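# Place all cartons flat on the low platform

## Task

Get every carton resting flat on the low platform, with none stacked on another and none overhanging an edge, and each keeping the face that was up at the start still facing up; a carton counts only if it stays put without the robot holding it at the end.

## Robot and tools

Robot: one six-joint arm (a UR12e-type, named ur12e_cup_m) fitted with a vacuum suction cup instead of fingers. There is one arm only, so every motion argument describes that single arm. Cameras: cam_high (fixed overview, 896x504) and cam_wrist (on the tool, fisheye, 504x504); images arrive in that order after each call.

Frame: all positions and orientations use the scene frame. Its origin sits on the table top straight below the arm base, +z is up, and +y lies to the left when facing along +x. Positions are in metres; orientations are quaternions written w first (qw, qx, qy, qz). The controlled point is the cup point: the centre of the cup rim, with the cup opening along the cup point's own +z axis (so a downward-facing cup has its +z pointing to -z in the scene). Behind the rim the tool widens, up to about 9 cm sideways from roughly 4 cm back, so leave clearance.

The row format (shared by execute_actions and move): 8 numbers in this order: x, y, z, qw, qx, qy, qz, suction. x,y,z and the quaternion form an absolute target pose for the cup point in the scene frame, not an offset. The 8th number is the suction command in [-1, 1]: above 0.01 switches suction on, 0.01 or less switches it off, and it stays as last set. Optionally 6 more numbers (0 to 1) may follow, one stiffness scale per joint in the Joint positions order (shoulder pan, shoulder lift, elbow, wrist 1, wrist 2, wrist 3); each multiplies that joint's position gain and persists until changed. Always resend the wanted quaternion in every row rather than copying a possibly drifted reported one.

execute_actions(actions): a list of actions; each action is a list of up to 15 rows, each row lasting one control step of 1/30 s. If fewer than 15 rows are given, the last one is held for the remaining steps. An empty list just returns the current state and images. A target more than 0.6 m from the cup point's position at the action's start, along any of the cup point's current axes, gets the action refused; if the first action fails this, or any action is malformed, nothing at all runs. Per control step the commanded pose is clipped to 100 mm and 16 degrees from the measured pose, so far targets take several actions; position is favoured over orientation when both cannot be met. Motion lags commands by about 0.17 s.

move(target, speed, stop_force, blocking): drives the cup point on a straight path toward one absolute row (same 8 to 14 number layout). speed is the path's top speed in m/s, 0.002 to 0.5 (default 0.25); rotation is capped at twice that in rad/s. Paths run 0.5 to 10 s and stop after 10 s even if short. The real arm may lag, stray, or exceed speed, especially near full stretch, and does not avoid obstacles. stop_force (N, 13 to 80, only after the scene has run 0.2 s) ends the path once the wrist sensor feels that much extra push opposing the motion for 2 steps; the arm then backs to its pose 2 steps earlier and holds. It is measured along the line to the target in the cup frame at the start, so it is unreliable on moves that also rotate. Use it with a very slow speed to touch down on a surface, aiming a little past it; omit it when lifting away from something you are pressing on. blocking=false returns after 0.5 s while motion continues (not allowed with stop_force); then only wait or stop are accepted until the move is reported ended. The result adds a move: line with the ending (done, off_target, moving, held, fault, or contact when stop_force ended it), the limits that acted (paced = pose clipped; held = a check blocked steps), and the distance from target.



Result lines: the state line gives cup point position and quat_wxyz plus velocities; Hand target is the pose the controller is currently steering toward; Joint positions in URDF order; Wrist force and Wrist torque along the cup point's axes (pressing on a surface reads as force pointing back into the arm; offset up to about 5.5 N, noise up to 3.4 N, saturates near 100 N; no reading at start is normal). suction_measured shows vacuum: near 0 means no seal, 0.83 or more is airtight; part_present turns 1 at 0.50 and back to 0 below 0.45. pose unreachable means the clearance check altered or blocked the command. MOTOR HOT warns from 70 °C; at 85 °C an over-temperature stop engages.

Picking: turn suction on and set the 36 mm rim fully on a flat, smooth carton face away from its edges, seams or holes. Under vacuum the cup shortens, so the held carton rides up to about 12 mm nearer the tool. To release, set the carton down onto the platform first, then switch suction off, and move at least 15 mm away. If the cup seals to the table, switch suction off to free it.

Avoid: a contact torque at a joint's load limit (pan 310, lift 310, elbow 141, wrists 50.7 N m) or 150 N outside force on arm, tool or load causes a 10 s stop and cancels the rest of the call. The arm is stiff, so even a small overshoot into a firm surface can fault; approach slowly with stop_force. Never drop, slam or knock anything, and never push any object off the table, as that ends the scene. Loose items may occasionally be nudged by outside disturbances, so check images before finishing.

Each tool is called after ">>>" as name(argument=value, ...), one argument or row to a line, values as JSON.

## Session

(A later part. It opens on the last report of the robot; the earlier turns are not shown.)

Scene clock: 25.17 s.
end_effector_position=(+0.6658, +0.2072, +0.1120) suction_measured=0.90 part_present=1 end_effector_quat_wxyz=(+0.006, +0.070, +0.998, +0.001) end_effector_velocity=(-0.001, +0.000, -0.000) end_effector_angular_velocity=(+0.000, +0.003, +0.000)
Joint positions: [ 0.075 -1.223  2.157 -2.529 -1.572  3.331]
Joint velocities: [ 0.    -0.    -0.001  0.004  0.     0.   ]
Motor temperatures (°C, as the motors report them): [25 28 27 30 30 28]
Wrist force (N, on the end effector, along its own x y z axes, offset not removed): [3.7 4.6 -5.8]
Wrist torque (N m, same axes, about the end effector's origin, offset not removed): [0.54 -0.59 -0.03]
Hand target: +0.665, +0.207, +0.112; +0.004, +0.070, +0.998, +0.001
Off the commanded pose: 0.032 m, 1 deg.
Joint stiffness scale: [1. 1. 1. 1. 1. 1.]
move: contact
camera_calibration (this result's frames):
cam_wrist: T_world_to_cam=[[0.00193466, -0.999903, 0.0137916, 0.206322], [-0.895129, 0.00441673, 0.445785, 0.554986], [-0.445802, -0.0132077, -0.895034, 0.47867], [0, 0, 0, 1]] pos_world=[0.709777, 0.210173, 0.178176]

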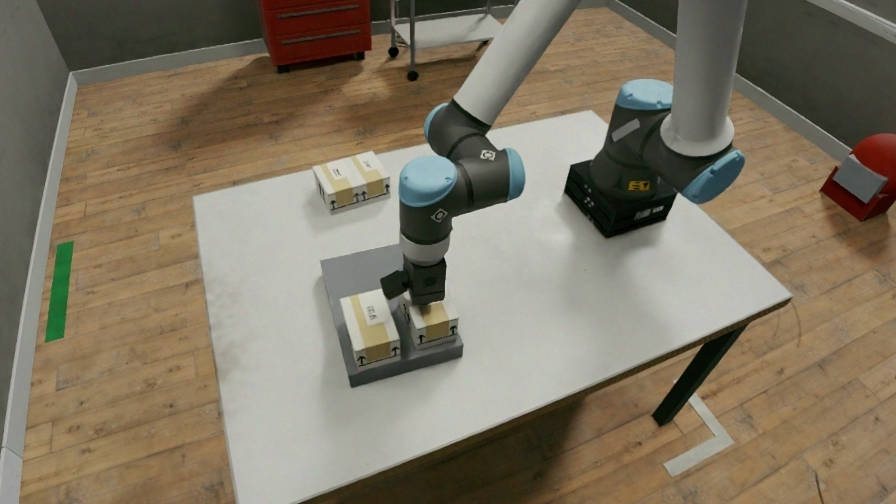

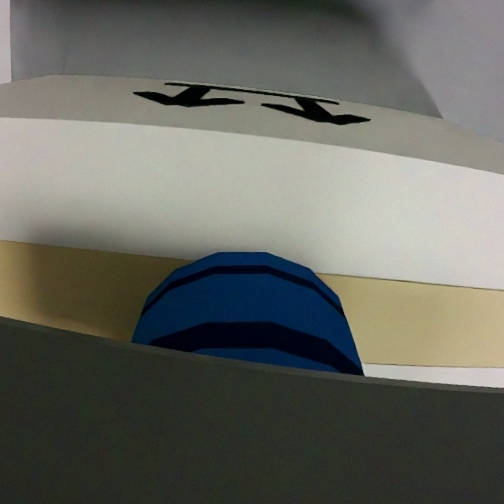

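>>> move(
  target=[0.674,0.207,0.12,0,0.07,0.998,0,1],
  speed=0.05,
)

>>> move(
  target=[0.676,0.207,0.107,0,0.07,0.998,0,1],
  speed=0.025,
)

>>> execute_actions(
  actions=[
    [[0.678,0.207,0.112,0,0.07,0.998,0,0]],
  ],
)

>>> move(
  target=[0.678,0.19,0.18,0,0.07,0.998,0,0],
)

>>> move(
  target=[0.72,-0.3,0.088,0,0,1,0,0],
  speed=0.4,
)

>>> move(
  target=[0.72,-0.3,0.04,0,0,1,0,1],
  speed=0.025,
  stop_force=15,
)

Scene clock: 26.73 s.
end_effector_position=(+0.6721, +0.2075, +0.1182) suction_measured=0.90 part_present=1 end_effector_quat_wxyz=(-0.001, +0.070, +0.998, -0.000) end_effector_velocity=(-0.003, +0.000, -0.001) end_effector_angular_velocity=(+0.001, +0.010, -0.001)
Joint positions: [ 0.075 -1.224  2.135 -2.492 -1.572  3.331]
Joint velocities: [-0.    -0.001 -0.     0.011  0.001  0.   ]
Motor temperatures (°C, as the motors report them): [25 28 27 30 30 28]
Wrist force (N, on the end effector, along its own x y z axes, offset not removed): [-2.5 1.0 9.5]
Wrist torque (N m, same axes, about the end effector's origin, offset not removed): [0.07 0.28 0.10]
Hand target: +0.674, +0.207, +0.120; +0.000, +0.070, +0.998, -0.000
Off the commanded pose: 0.003 m, 0 deg.
Joint stiffness scale: [1. 1. 1. 1. 1. 1.]
move: done
camera_calibration (this result's frames):
cam_wrist: T_world_to_cam=[[0.00215431, -0.999893, 0.0144566, 0.206297], [-0.888856, 0.00470908, 0.458162, 0.552044], [-0.458181, -0.0138368, -0.888751, 0.49479], [0, 0, 0, 1]] pos_world=[0.716947, 0.210522, 0.183837]

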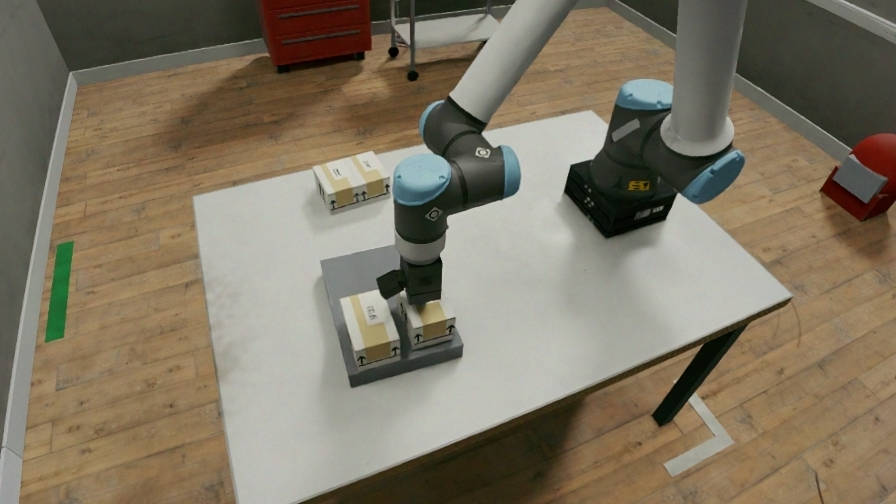

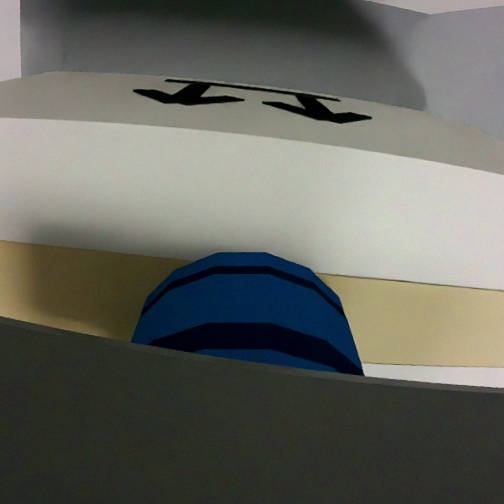

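Scene clock: 27.53 s.
end_effector_position=(+0.6766, +0.2077, +0.1119) suction_measured=0.90 part_present=1 end_effector_quat_wxyz=(+0.003, +0.070, +0.998, +0.000) end_effector_velocity=(+0.002, +0.001, +0.001) end_effector_angular_velocity=(+0.000, -0.004, +0.002)
Joint positions: [ 0.075 -1.21   2.133 -2.512 -1.573  3.331]
Joint velocities: [ 0.001 -0.    -0.001 -0.002  0.    -0.001]
Motor temperatures (°C, as the motors report them): [25 28 27 30 30 28]
Wrist force (N, on the end effector, along its own x y z axes, offset not removed): [13.2 -2.5 -11.0]
Wrist torque (N m, same axes, about the end effector's origin, offset not removed): [-0.23 -1.25 0.10]
Hand target: +0.676, +0.207, +0.107; -0.000, +0.070, +0.998, +0.000
Off the commanded pose: 0.005 m, 0 deg.
Joint stiffness scale: [1. 1. 1. 1. 1. 1.]
move: off_target
camera_calibration (this result's frames):
cam_wrist: T_world_to_cam=[[0.00203127, -0.999897, 0.0141816, 0.206706], [-0.892336, 0.00458872, 0.451348, 0.562116], [-0.451367, -0.0135715, -0.892235, 0.487006], [0, 0, 0, 1]] pos_world=[0.720995, 0.210714, 0.177882]

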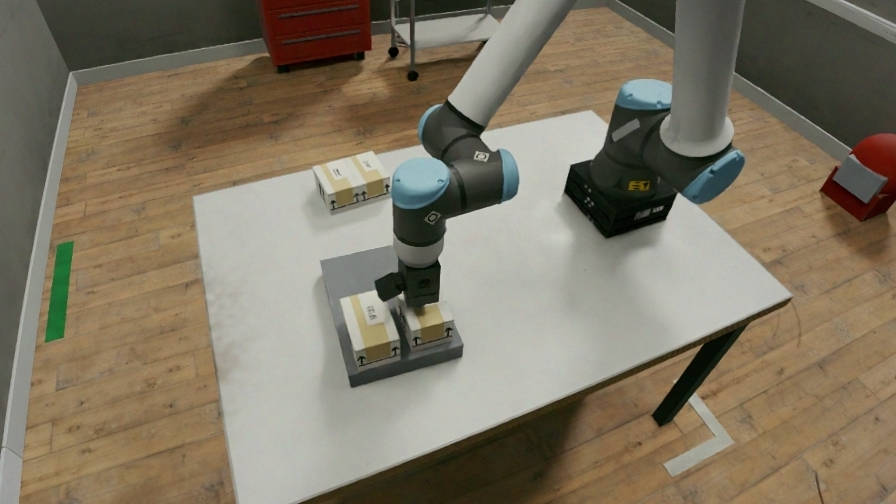

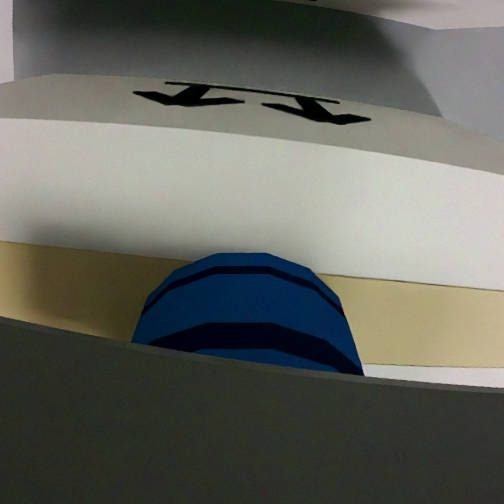

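Scene clock: 28.03 s.
end_effector_position=(+0.6786, +0.2078, +0.1152) suction_measured=0.00 part_present=0 end_effector_quat_wxyz=(+0.003, +0.070, +0.998, +0.000) end_effector_velocity=(+0.000, -0.001, +0.001) end_effector_angular_velocity=(-0.001, +0.003, -0.001)
Joint positions: [ 0.075 -1.213  2.128 -2.504 -1.573  3.331]
Joint velocities: [-0.001 -0.    -0.002  0.005 -0.     0.   ]
Motor temperatures (°C, as the motors report them): [25 28 27 30 30 28]
Wrist force (N, on the end effector, along its own x y z axes, offset not removed): [10.2 3.0 -14.5]
Wrist torque (N m, same axes, about the end effector's origin, offset not removed): [0.58 -0.87 -0.16]
Hand target: +0.678, +0.207, +0.112; +0.000, +0.070, +0.998, +0.000
Off the commanded pose: 0.003 m, 0 deg.
Joint stiffness scale: [1. 1. 1. 1. 1. 1.]
camera_calibration (this result's frames):
cam_wrist: T_world_to_cam=[[0.00203068, -0.999897, 0.0141794, 0.206749], [-0.892356, 0.00458767, 0.451309, 0.56242], [-0.451328, -0.0135695, -0.892255, 0.490811], [0, 0, 0, 1]] pos_world=[0.722975, 0.210808, 0.181172]

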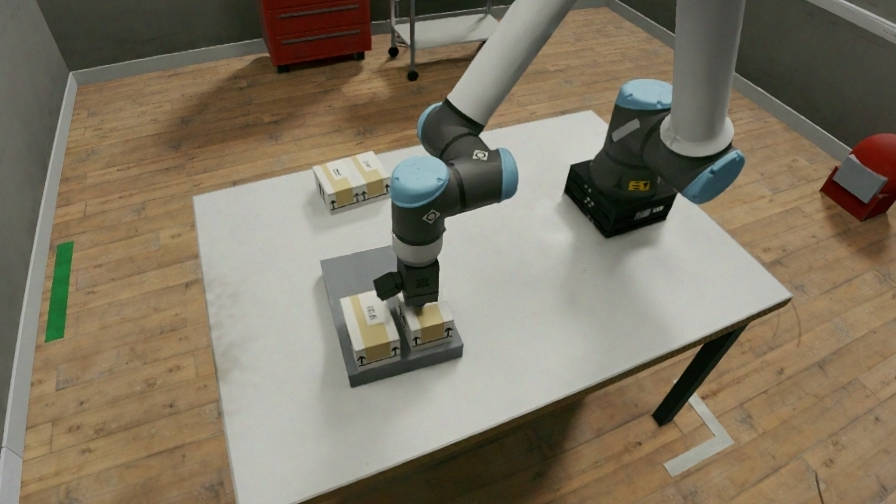

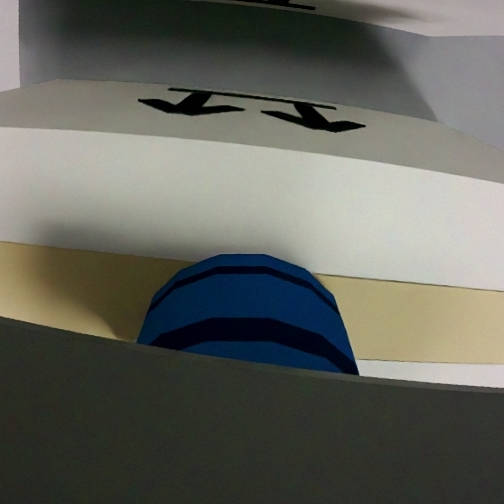

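Scene clock: 29.13 s.
end_effector_position=(+0.6773, +0.1917, +0.1801) suction_measured=0.00 part_present=0 end_effector_quat_wxyz=(+0.001, +0.069, +0.998, -0.000) end_effector_velocity=(-0.001, -0.001, -0.001) end_effector_angular_velocity=(-0.001, +0.004, -0.000)
Joint positions: [ 0.052 -1.313  2.105 -2.375 -1.573  3.307]
Joint velocities: [-0.001 -0.     0.     0.004 -0.001 -0.001]
Motor temperatures (°C, as the motors report them): [25 28 27 30 30 28]
Wrist force (N, on the end effector, along its own x y z axes, offset not removed): [-0.5 1.5 -1.8]
Wrist torque (N m, same axes, about the end effector's origin, offset not removed): [0.39 -0.16 -0.01]
Hand target: +0.678, +0.190, +0.180; +0.000, +0.070, +0.998, +0.000
Off the commanded pose: 0.002 m, 0 deg.
Joint stiffness scale: [1. 1. 1. 1. 1. 1.]
move: done
camera_calibration (this result's frames):
cam_wrist: T_world_to_cam=[[0.00278041, -0.999888, 0.01471, 0.189136], [-0.890157, 0.00422785, 0.455634, 0.529867], [-0.455646, -0.0143611, -0.890045, 0.550538], [0, 0, 0, 1]] pos_world=[0.721989, 0.194781, 0.245796]

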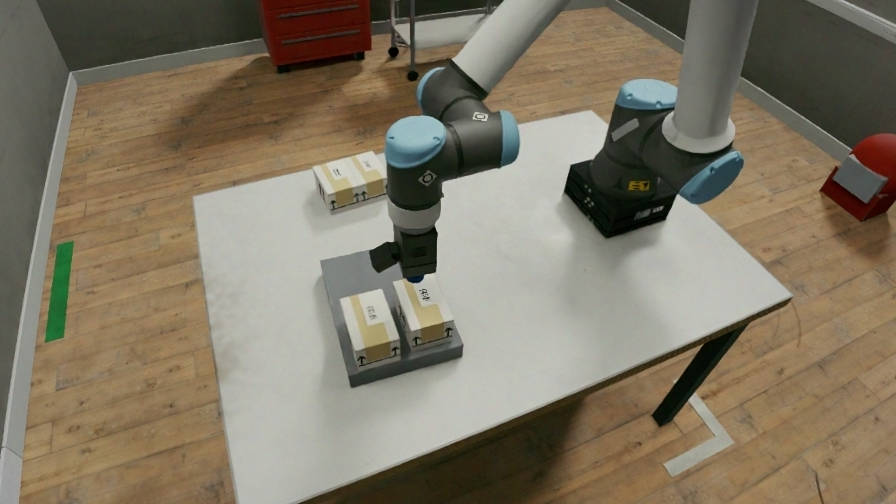

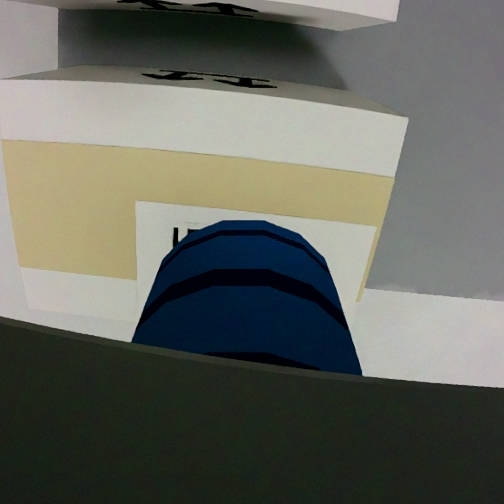

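Scene clock: 31.20 s.
end_effector_position=(+0.7183, -0.2991, +0.0872) suction_measured=0.00 part_present=0 end_effector_quat_wxyz=(-0.000, +0.001, +1.000, +0.001) end_effector_velocity=(+0.001, +0.000, +0.001) end_effector_angular_velocity=(+0.000, -0.001, +0.006)
Joint positions: [-0.597 -1.092  1.996 -2.484 -1.564  2.522]
Joint velocities: [ 0.001 -0.001 -0.002  0.002  0.001 -0.005]
Motor temperatures (°C, as the motors report them): [25 28 27 30 30 28]
Wrist force (N, on the end effector, along its own x y z axes, offset not removed): [2.4 1.3 -4.1]
Wrist torque (N m, same axes, about the end effector's origin, offset not removed): [0.24 -0.59 -0.09]
Hand target: +0.720, -0.299, +0.088; +0.001, +0.000, +1.000, +0.001
Off the commanded pose: 0.002 m, 0 deg.
Joint stiffness scale: [1. 1. 1. 1. 1. 1.]
move: done
camera_calibration (this result's frames):
cam_wrist: T_world_to_cam=[[0.138412, -0.990287, 0.0131918, -0.394767], [-0.881665, -0.117141, 0.457106, 0.56817], [-0.45112, -0.0748997, -0.889315, 0.4581], [0, 0, 0, 1]] pos_world=[0.762234, -0.290065, 0.152889]

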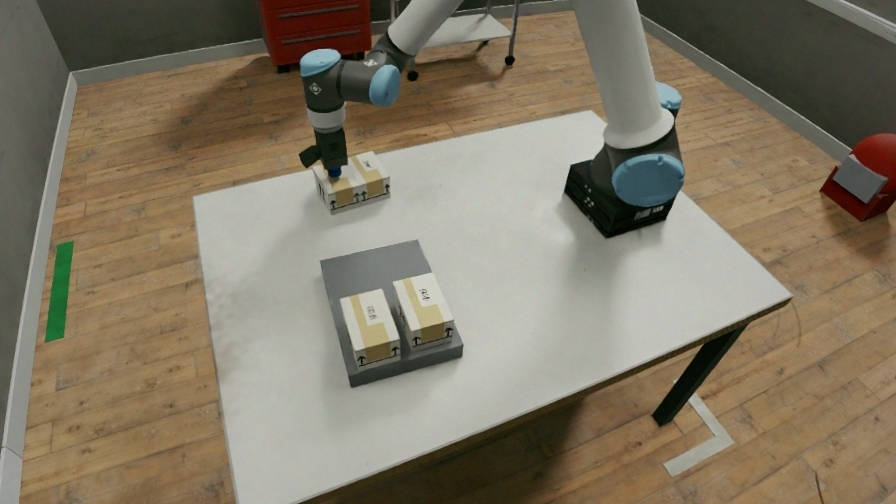

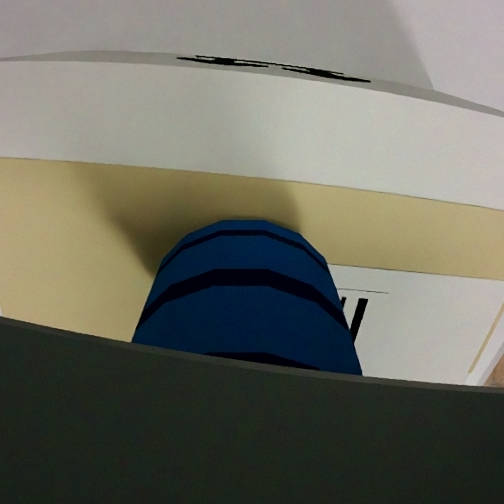

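Scene clock: 32.97 s.
end_effector_position=(+0.7237, -0.3032, +0.0641) suction_measured=0.90 part_present=1 end_effector_quat_wxyz=(+0.007, +0.001, +1.000, -0.004) end_effector_velocity=(+0.000, -0.001, +0.001) end_effector_angular_velocity=(+0.003, +0.003, -0.002)
Joint positions: [-0.597 -1.054  1.998 -2.541 -1.564  2.521]
Joint velocities: [-0.001  0.    -0.004  0.008  0.     0.001]
Motor temperatures (°C, as the motors report them): [25 28 27 30 30 28]
Wrist force (N, on the end effector, along its own x y z axes, offset not removed): [-2.9 0.9 -2.0]
Wrist torque (N m, same axes, about the end effector's origin, offset not removed): [-0.12 0.31 0.02]
Hand target: +0.723, -0.302, +0.064; +0.005, +0.001, +1.000, -0.003
Off the commanded pose: 0.025 m, 1 deg.
Joint stiffness scale: [1. 1. 1. 1. 1. 1.]
move: contact
camera_calibration (this result's frames):
cam_wrist: T_world_to_cam=[[0.138421, -0.99006, 0.0249228, -0.39993], [-0.887884, -0.112908, 0.445998, 0.589561], [-0.438751, -0.0838639, -0.894687, 0.428346], [0, 0, 0, 1]] pos_world=[0.766758, -0.293465, 0.130259]

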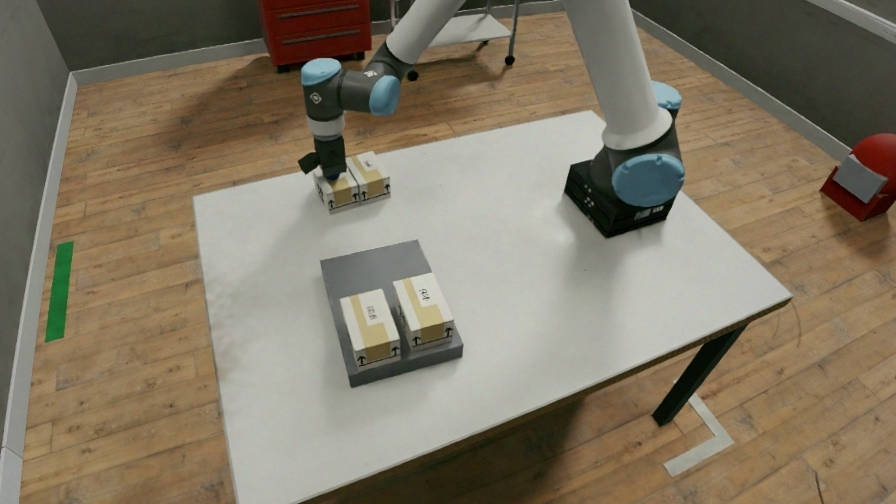

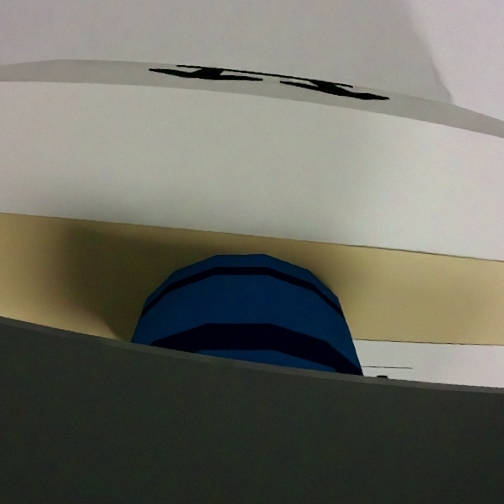

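>>> move(
  target=[0.72,-0.3,0.145,0,0,1,0,1],
  speed=0.2,
)

>>> move(
  target=[0.772,0.062,0.125,0,0.07,0.998,0,1],
  speed=0.3,
)

>>> move(
  target=[0.772,0.062,0.107,0,0.07,0.998,0,1],
  speed=0.03,
)

>>> execute_actions(
  actions=[
    [[0.774,0.062,0.112,0,0.07,0.998,0,0]],
  ],
)

>>> move(
  target=[0.772,0.04,0.17,0,0.07,0.998,0,0],
)

>>> move(
  target=[0.632,-0.308,0.088,0,0,1,0,0],
  speed=0.4,
)

>>> move(
  target=[0.632,-0.308,0.04,0,0,1,0,1],
  speed=0.025,
  stop_force=15,
)

>>> move(
  target=[0.632,-0.308,0.145,0,0,1,0,1],
  speed=0.2,
)

>>> move(
  target=[0.66,0.062,0.125,0,0.07,0.998,0,1],
  speed=0.3,
)

Scene clock: 34.90 s.
end_effector_position=(+0.7203, -0.3001, +0.1449) suction_measured=0.90 part_present=1 end_effector_quat_wxyz=(+0.001, +0.001, +1.000, -0.000) end_effector_velocity=(-0.001, +0.001, -0.002) end_effector_angular_velocity=(+0.002, +0.004, -0.001)
Joint positions: [-0.597 -1.168  1.972 -2.386 -1.564  2.52 ]
Joint velocities: [ 0.     0.002  0.     0.003 -0.001  0.001]
Motor temperatures (°C, as the motors report them): [25 28 27 30 30 28]
Wrist force (N, on the end effector, along its own x y z axes, offset not removed): [-4.1 -1.2 -2.0]
Wrist torque (N m, same axes, about the end effector's origin, offset not removed): [-0.10 0.68 0.13]
Hand target: +0.720, -0.300, +0.145; -0.000, +0.000, +1.000, -0.000
Off the commanded pose: 0.000 m, 0 deg.
Joint stiffness scale: [1. 1. 1. 1. 1. 1.]
move: done
camera_calibration (this result's frames):
cam_wrist: T_world_to_cam=[[0.139767, -0.990075, 0.0147208, -0.397958], [-0.882336, -0.117783, 0.455642, 0.543958], [-0.449386, -0.0766725, -0.890041, 0.508589], [0, 0, 0, 1]] pos_world=[0.764128, -0.290945, 0.210673]

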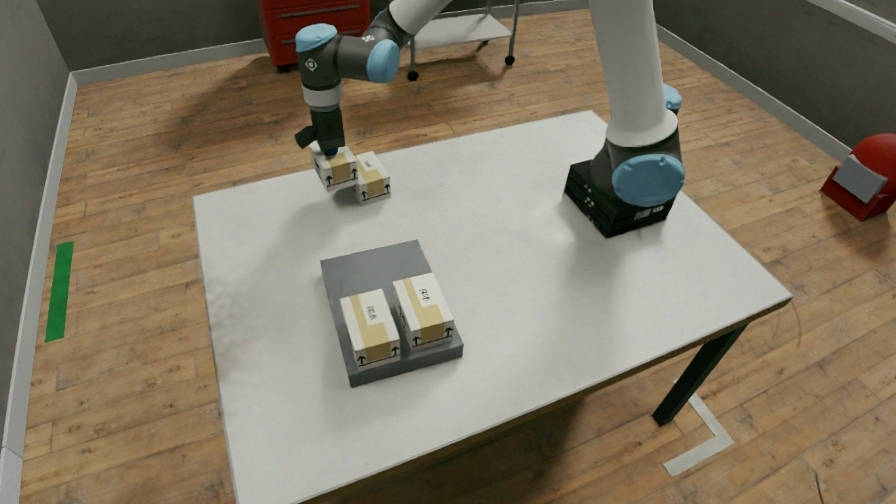

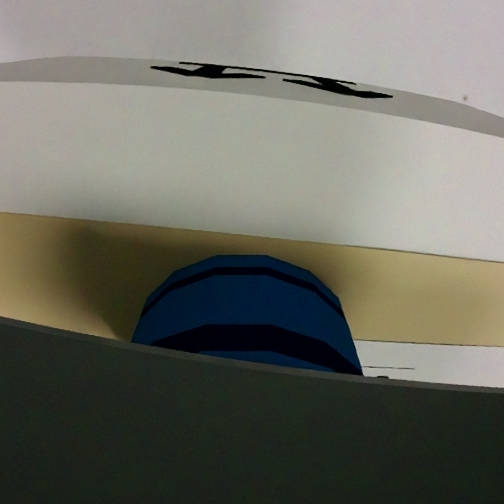

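Scene clock: 36.83 s.
end_effector_position=(+0.7703, +0.0623, +0.1254) suction_measured=0.90 part_present=1 end_effector_quat_wxyz=(-0.000, +0.069, +0.998, +0.000) end_effector_velocity=(+0.001, -0.000, +0.001) end_effector_angular_velocity=(-0.002, -0.000, -0.010)
Joint positions: [-0.122 -1.152  1.995 -2.425 -1.57   3.132]
Joint velocities: [ 0.    -0.    -0.002  0.002 -0.002  0.01 ]
Motor temperatures (°C, as the motors report them): [25 28 27 30 30 28]
Wrist force (N, on the end effector, along its own x y z axes, offset not removed): [-0.2 -3.6 7.0]
Wrist torque (N m, same axes, about the end effector's origin, offset not removed): [-0.36 0.07 0.12]
Hand target: +0.772, +0.061, +0.125; -0.000, +0.070, +0.998, -0.001
Off the commanded pose: 0.002 m, 0 deg.
Joint stiffness scale: [1. 1. 1. 1. 1. 1.]
move: done
camera_calibration (this result's frames):
cam_wrist: T_world_to_cam=[[0.00392959, -0.999894, 0.0140335, 0.0595148], [-0.889498, 0.00291727, 0.456929, 0.637496], [-0.456921, -0.0142783, -0.889392, 0.543292], [0, 0, 0, 1]] pos_world=[0.81506, 0.0654061, 0.191074]

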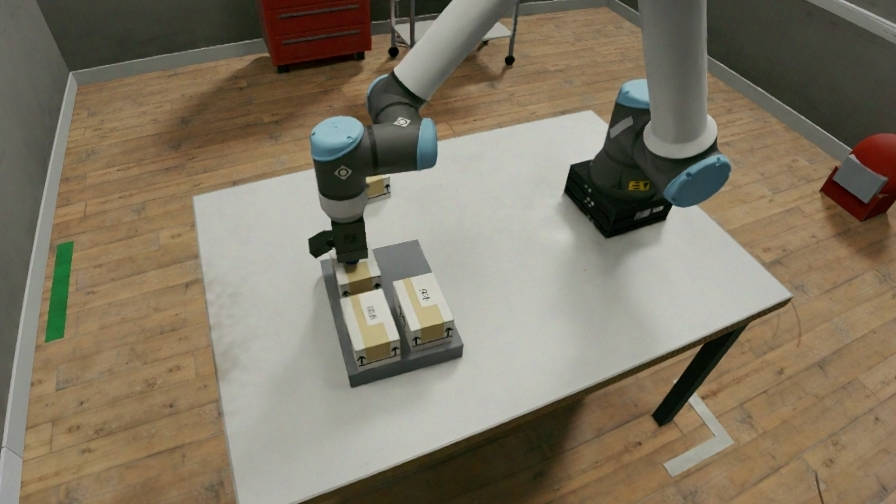

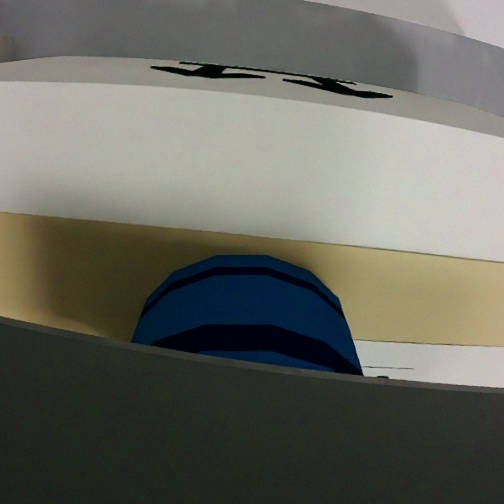

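Scene clock: 37.73 s.
end_effector_position=(+0.7747, +0.0616, +0.1121) suction_measured=0.90 part_present=1 end_effector_quat_wxyz=(+0.003, +0.069, +0.998, -0.000) end_effector_velocity=(+0.003, +0.000, -0.002) end_effector_angular_velocity=(-0.001, -0.012, +0.001)
Joint positions: [-0.122 -1.129  1.995 -2.454 -1.57   3.134]
Joint velocities: [ 0.001  0.004  0.002 -0.018  0.001  0.   ]
Motor temperatures (°C, as the motors report them): [25 28 27 30 30 28]
Wrist force (N, on the end effector, along its own x y z axes, offset not removed): [4.7 1.8 -6.4]
Wrist torque (N m, same axes, about the end effector's origin, offset not removed): [0.28 -0.93 -0.27]
Hand target: +0.772, +0.062, +0.107; -0.000, +0.070, +0.998, -0.000
Off the commanded pose: 0.006 m, 0 deg.
Joint stiffness scale: [1. 1. 1. 1. 1. 1.]
move: off_target
camera_calibration (this result's frames):
cam_wrist: T_world_to_cam=[[0.00233856, -0.999883, 0.01509, 0.0601306], [-0.892516, 0.0047188, 0.450991, 0.65034], [-0.45101, -0.0145227, -0.892401, 0.529207], [0, 0, 0, 1]] pos_world=[0.818976, 0.0647403, 0.17806]

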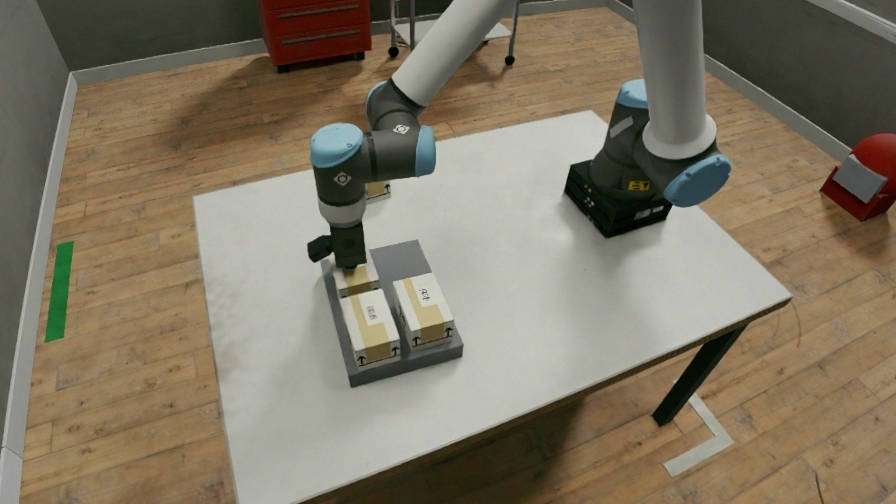

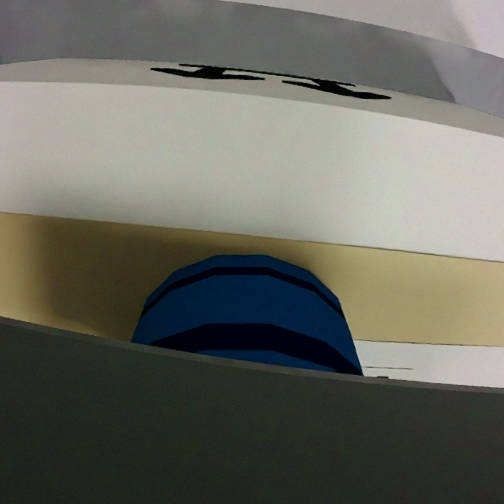

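Scene clock: 38.23 s.
end_effector_position=(+0.7758, +0.0615, +0.1169) suction_measured=0.00 part_present=0 end_effector_quat_wxyz=(+0.004, +0.070, +0.998, -0.000) end_effector_velocity=(+0.001, +0.000, +0.002) end_effector_angular_velocity=(-0.000, -0.000, -0.000)
Joint positions: [-0.122 -1.135  1.992 -2.448 -1.57   3.134]
Joint velocities: [ 0.001 -0.001 -0.002  0.003 -0.     0.001]
Motor temperatures (°C, as the motors report them): [25 28 27 30 30 28]
Wrist force (N, on the end effector, along its own x y z axes, offset not removed): [8.4 -1.0 -11.0]
Wrist torque (N m, same axes, about the end effector's origin, offset not removed): [-0.03 -0.96 0.01]
Hand target: +0.774, +0.062, +0.112; +0.000, +0.070, +0.998, -0.000
Off the commanded pose: 0.005 m, 0 deg.
Joint stiffness scale: [1. 1. 1. 1. 1. 1.]
camera_calibration (this result's frames):
cam_wrist: T_world_to_cam=[[0.00179048, -0.99988, 0.0153929, 0.0602768], [-0.893433, 0.00531492, 0.449164, 0.650108], [-0.449192, -0.0145568, -0.893317, 0.532691], [0, 0, 0, 1]] pos_world=[0.820001, 0.0645686, 0.182928]

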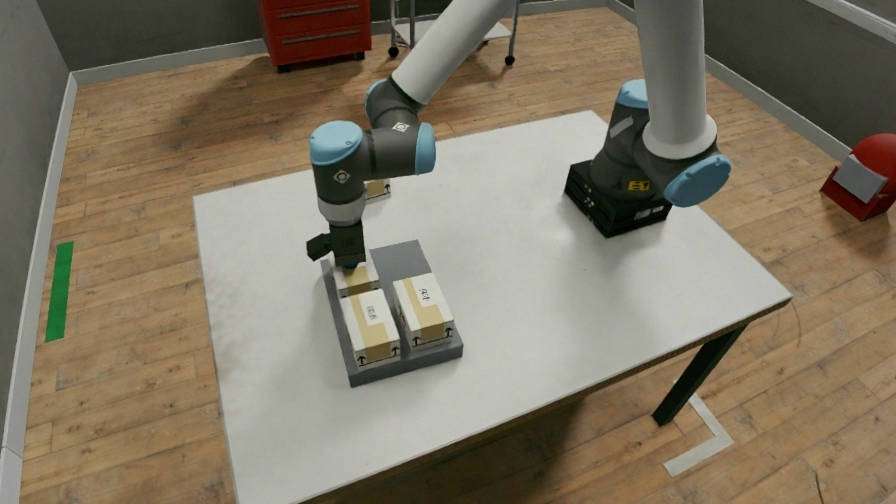

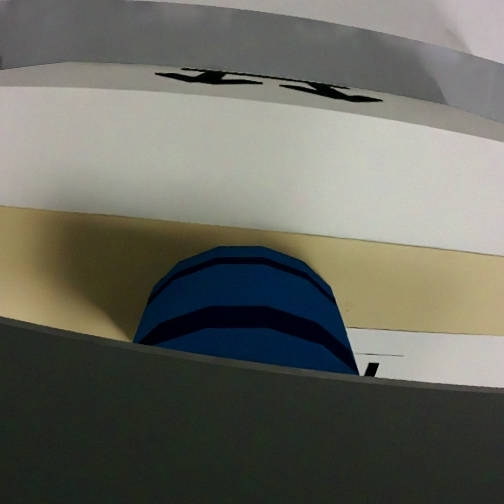

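Scene clock: 39.30 s.
end_effector_position=(+0.7719, +0.0415, +0.1705) suction_measured=0.00 part_present=0 end_effector_quat_wxyz=(+0.001, +0.070, +0.998, -0.000) end_effector_velocity=(-0.001, +0.000, -0.001) end_effector_angular_velocity=(-0.000, +0.004, +0.002)
Joint positions: [-0.149 -1.21   1.975 -2.349 -1.57   3.107]
Joint velocities: [ 0.001  0.    -0.     0.004 -0.001 -0.001]
Motor temperatures (°C, as the motors report them): [25 28 27 30 30 28]
Wrist force (N, on the end effector, along its own x y z axes, offset not removed): [7.3 5.9 0.9]
Wrist torque (N m, same axes, about the end effector's origin, offset not removed): [1.12 -1.25 0.01]
Hand target: +0.772, +0.040, +0.170; +0.000, +0.070, +0.998, +0.000
Off the commanded pose: 0.002 m, 0 deg.
Joint stiffness scale: [1. 1. 1. 1. 1. 1.]
move: done
camera_calibration (this result's frames):
cam_wrist: T_world_to_cam=[[0.00205485, -0.999889, 0.0147467, 0.0393881], [-0.890382, 0.00488344, 0.455187, 0.61925], [-0.455209, -0.0140655, -0.890274, 0.582653], [0, 0, 0, 1]] pos_world=[0.816517, 0.044555, 0.236265]

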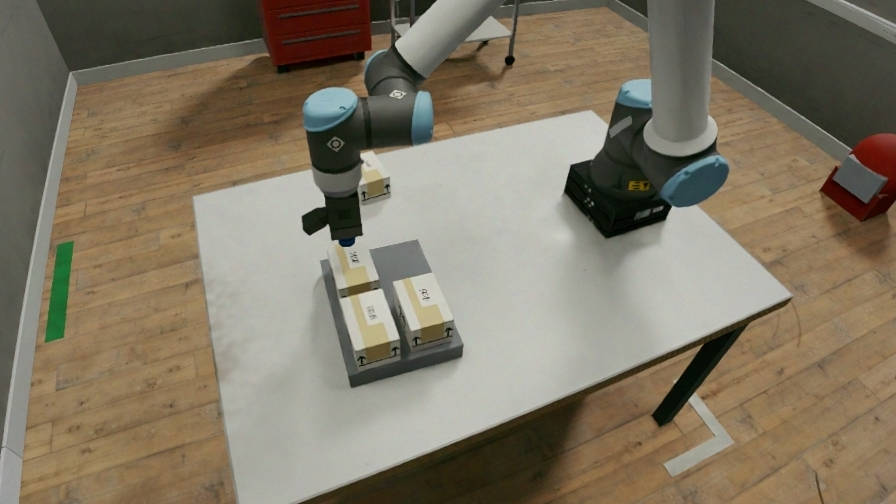

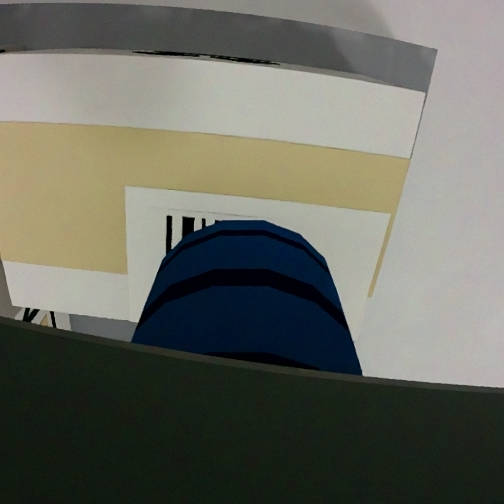

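Scene clock: 41.00 s.
end_effector_position=(+0.6305, -0.3060, +0.0871) suction_measured=0.00 part_present=0 end_effector_quat_wxyz=(-0.001, +0.001, +1.000, +0.001) end_effector_velocity=(+0.001, +0.000, +0.001) end_effector_angular_velocity=(+0.000, -0.005, +0.013)
Joint positions: [-0.68  -1.178  2.15  -2.549 -1.564  2.438]
Joint velocities: [ 0.    -0.002 -0.    -0.002  0.004 -0.013]
Motor temperatures (°C, as the motors report them): [25 28 27 30 30 28]
Wrist force (N, on the end effector, along its own x y z axes, offset not removed): [4.5 -2.4 -0.9]
Wrist torque (N m, same axes, about the end effector's origin, offset not removed): [-0.31 -0.64 -0.06]
Hand target: +0.632, -0.307, +0.088; +0.001, +0.000, +1.000, +0.000
Off the commanded pose: 0.003 m, 0 deg.
Joint stiffness scale: [1. 1. 1. 1. 1. 1.]
move: done
camera_calibration (this result's frames):
cam_wrist: T_world_to_cam=[[0.138671, -0.990263, 0.0121899, -0.389507], [-0.880844, -0.117704, 0.458541, 0.489226], [-0.452642, -0.0743237, -0.88859, 0.418924], [0, 0, 0, 1]] pos_world=[0.674567, -0.296994, 0.152669]

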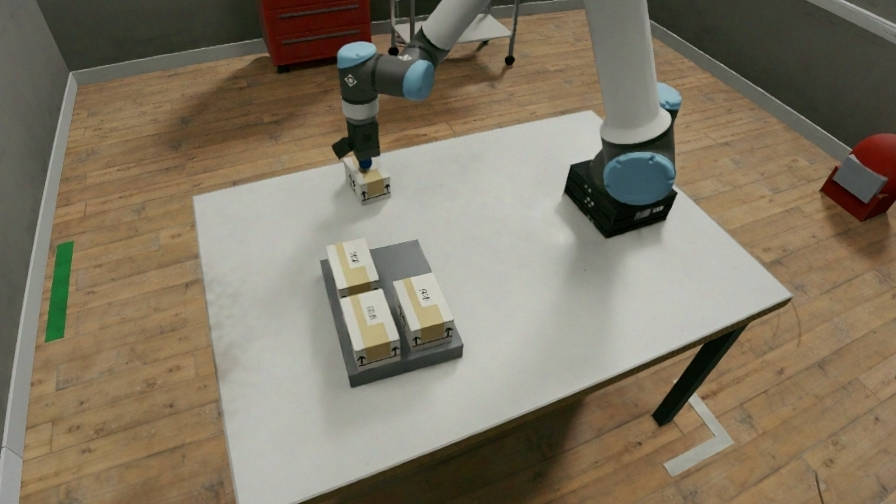

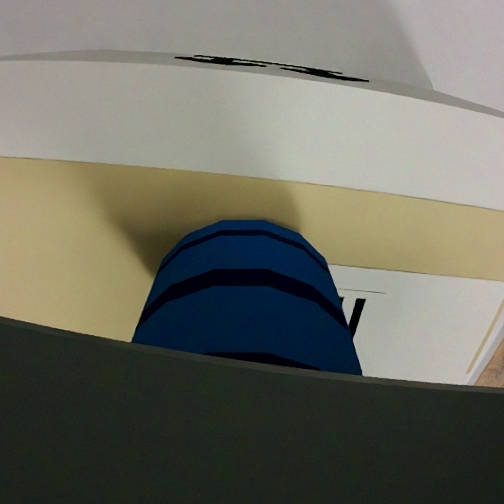

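Scene clock: 42.77 s.
end_effector_position=(+0.6366, -0.3114, +0.0639) suction_measured=0.90 part_present=1 end_effector_quat_wxyz=(+0.007, +0.001, +1.000, -0.006) end_effector_velocity=(+0.000, -0.001, +0.002) end_effector_angular_velocity=(+0.004, +0.003, -0.001)
Joint positions: [-0.68  -1.133  2.152 -2.618 -1.564  2.437]
Joint velocities: [-0.001 -0.002 -0.004  0.011  0.001 -0.   ]
Motor temperatures (°C, as the motors report them): [25 28 27 30 30 28]
Wrist force (N, on the end effector, along its own x y z axes, offset not removed): [0.7 4.8 -4.0]
Wrist torque (N m, same axes, about the end effector's origin, offset not removed): [0.52 -0.25 -0.04]
Hand target: +0.636, -0.310, +0.064; +0.005, +0.001, +1.000, -0.004
Off the commanded pose: 0.025 m, 1 deg.
Joint stiffness scale: [1. 1. 1. 1. 1. 1.]
move: contact
camera_calibration (this result's frames):
cam_wrist: T_world_to_cam=[[0.139429, -0.989837, 0.0279814, -0.396776], [-0.888047, -0.112489, 0.44578, 0.511629], [-0.438102, -0.0870034, -0.894705, 0.387932], [0, 0, 0, 1]] pos_world=[0.679626, -0.30144, 0.130113]

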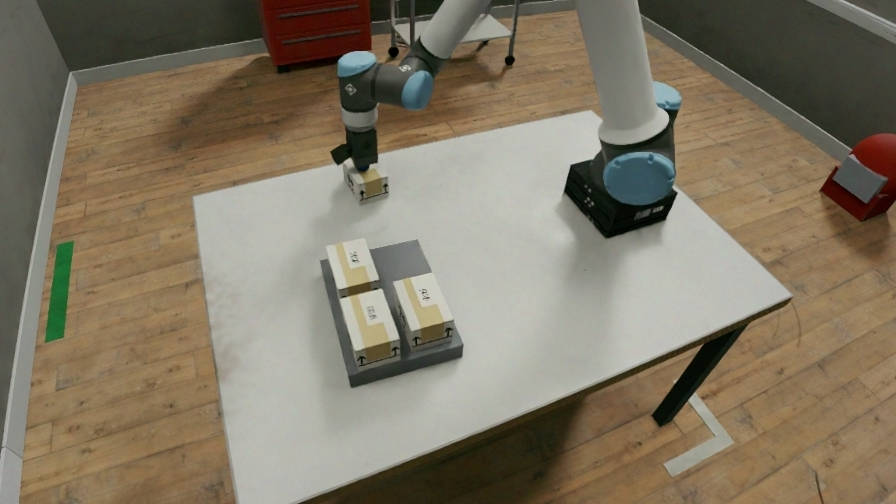

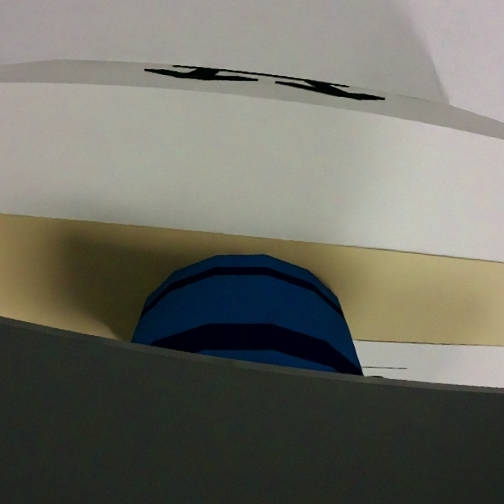

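Scene clock: 43.93 s.
end_effector_position=(+0.6323, -0.3070, +0.1447) suction_measured=0.90 part_present=1 end_effector_quat_wxyz=(+0.000, -0.000, +1.000, -0.000) end_effector_velocity=(-0.001, +0.001, +0.001) end_effector_angular_velocity=(+0.003, +0.002, -0.002)
Joint positions: [-0.68  -1.265  2.125 -2.441 -1.564  2.436]
Joint velocities: [-0.    -0.002  0.     0.005  0.001  0.001]
Motor temperatures (°C, as the motors report them): [25 28 27 30 30 28]
Wrist force (N, on the end effector, along its own x y z axes, offset not removed): [-4.5 5.5 4.0]
Wrist torque (N m, same axes, about the end effector's origin, offset not removed): [1.19 0.64 0.04]
Hand target: +0.632, -0.308, +0.145; -0.000, +0.000, +1.000, -0.000
Off the commanded pose: 0.001 m, 0 deg.
Joint stiffness scale: [1. 1. 1. 1. 1. 1.]
move: done
camera_calibration (this result's frames):
cam_wrist: T_world_to_cam=[[0.141292, -0.989857, 0.0147871, -0.393335], [-0.881802, -0.119051, 0.456346, 0.464798], [-0.449957, -0.0775175, -0.889679, 0.468312], [0, 0, 0, 1]] pos_world=[0.676156, -0.297709, 0.210355]

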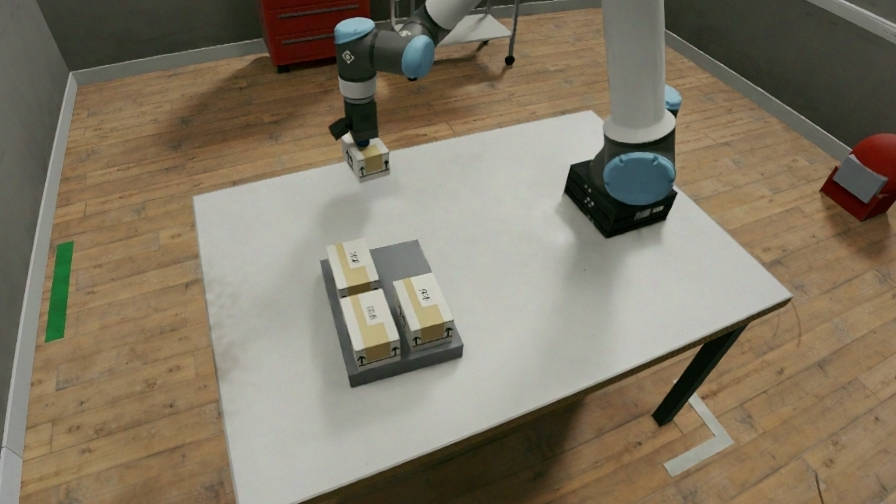

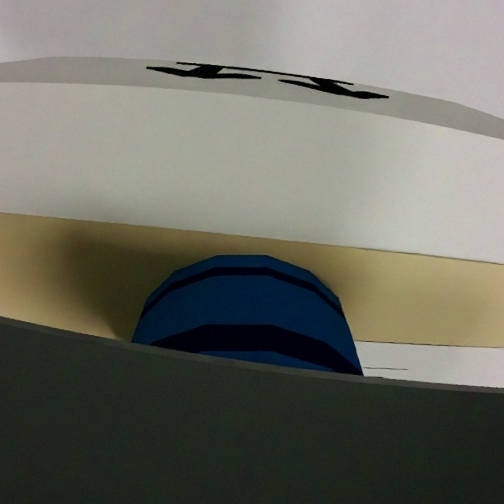

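Scene clock: 45.90 s.
end_effector_position=(+0.6582, +0.0611, +0.1251) suction_measured=0.90 part_present=1 end_effector_quat_wxyz=(-0.000, +0.070, +0.998, +0.000) end_effector_velocity=(+0.000, -0.000, +0.000) end_effector_angular_velocity=(-0.002, +0.000, -0.009)
Joint positions: [-0.149 -1.288  2.214 -2.508 -1.57   3.106]
Joint velocities: [ 0.     0.    -0.001  0.    -0.001  0.01 ]
Motor temperatures (°C, as the motors report them): [25 28 27 30 30 28]
Wrist force (N, on the end effector, along its own x y z axes, offset not removed): [1.5 2.8 9.5]
Wrist torque (N m, same axes, about the end effector's origin, offset not removed): [0.68 -0.51 0.16]
Hand target: +0.660, +0.061, +0.125; -0.001, +0.070, +0.998, -0.001
Off the commanded pose: 0.002 m, 0 deg.
Joint stiffness scale: [1. 1. 1. 1. 1. 1.]
move: done
camera_calibration (this result's frames):
cam_wrist: T_world_to_cam=[[0.00207783, -0.9999, 0.0140096, 0.0599522], [-0.889235, 0.00456113, 0.457428, 0.537613], [-0.457446, -0.0134083, -0.889137, 0.492038], [0, 0, 0, 1]] pos_world=[0.703021, 0.0640914, 0.19073]

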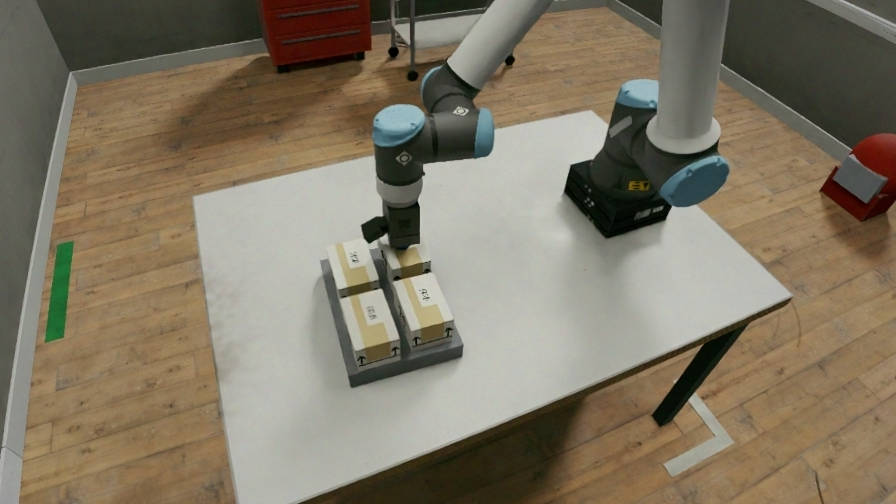

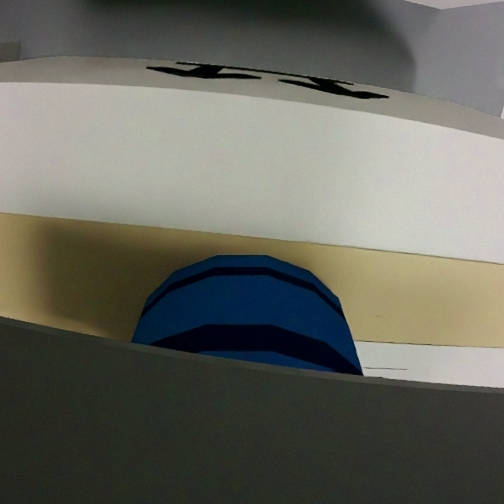

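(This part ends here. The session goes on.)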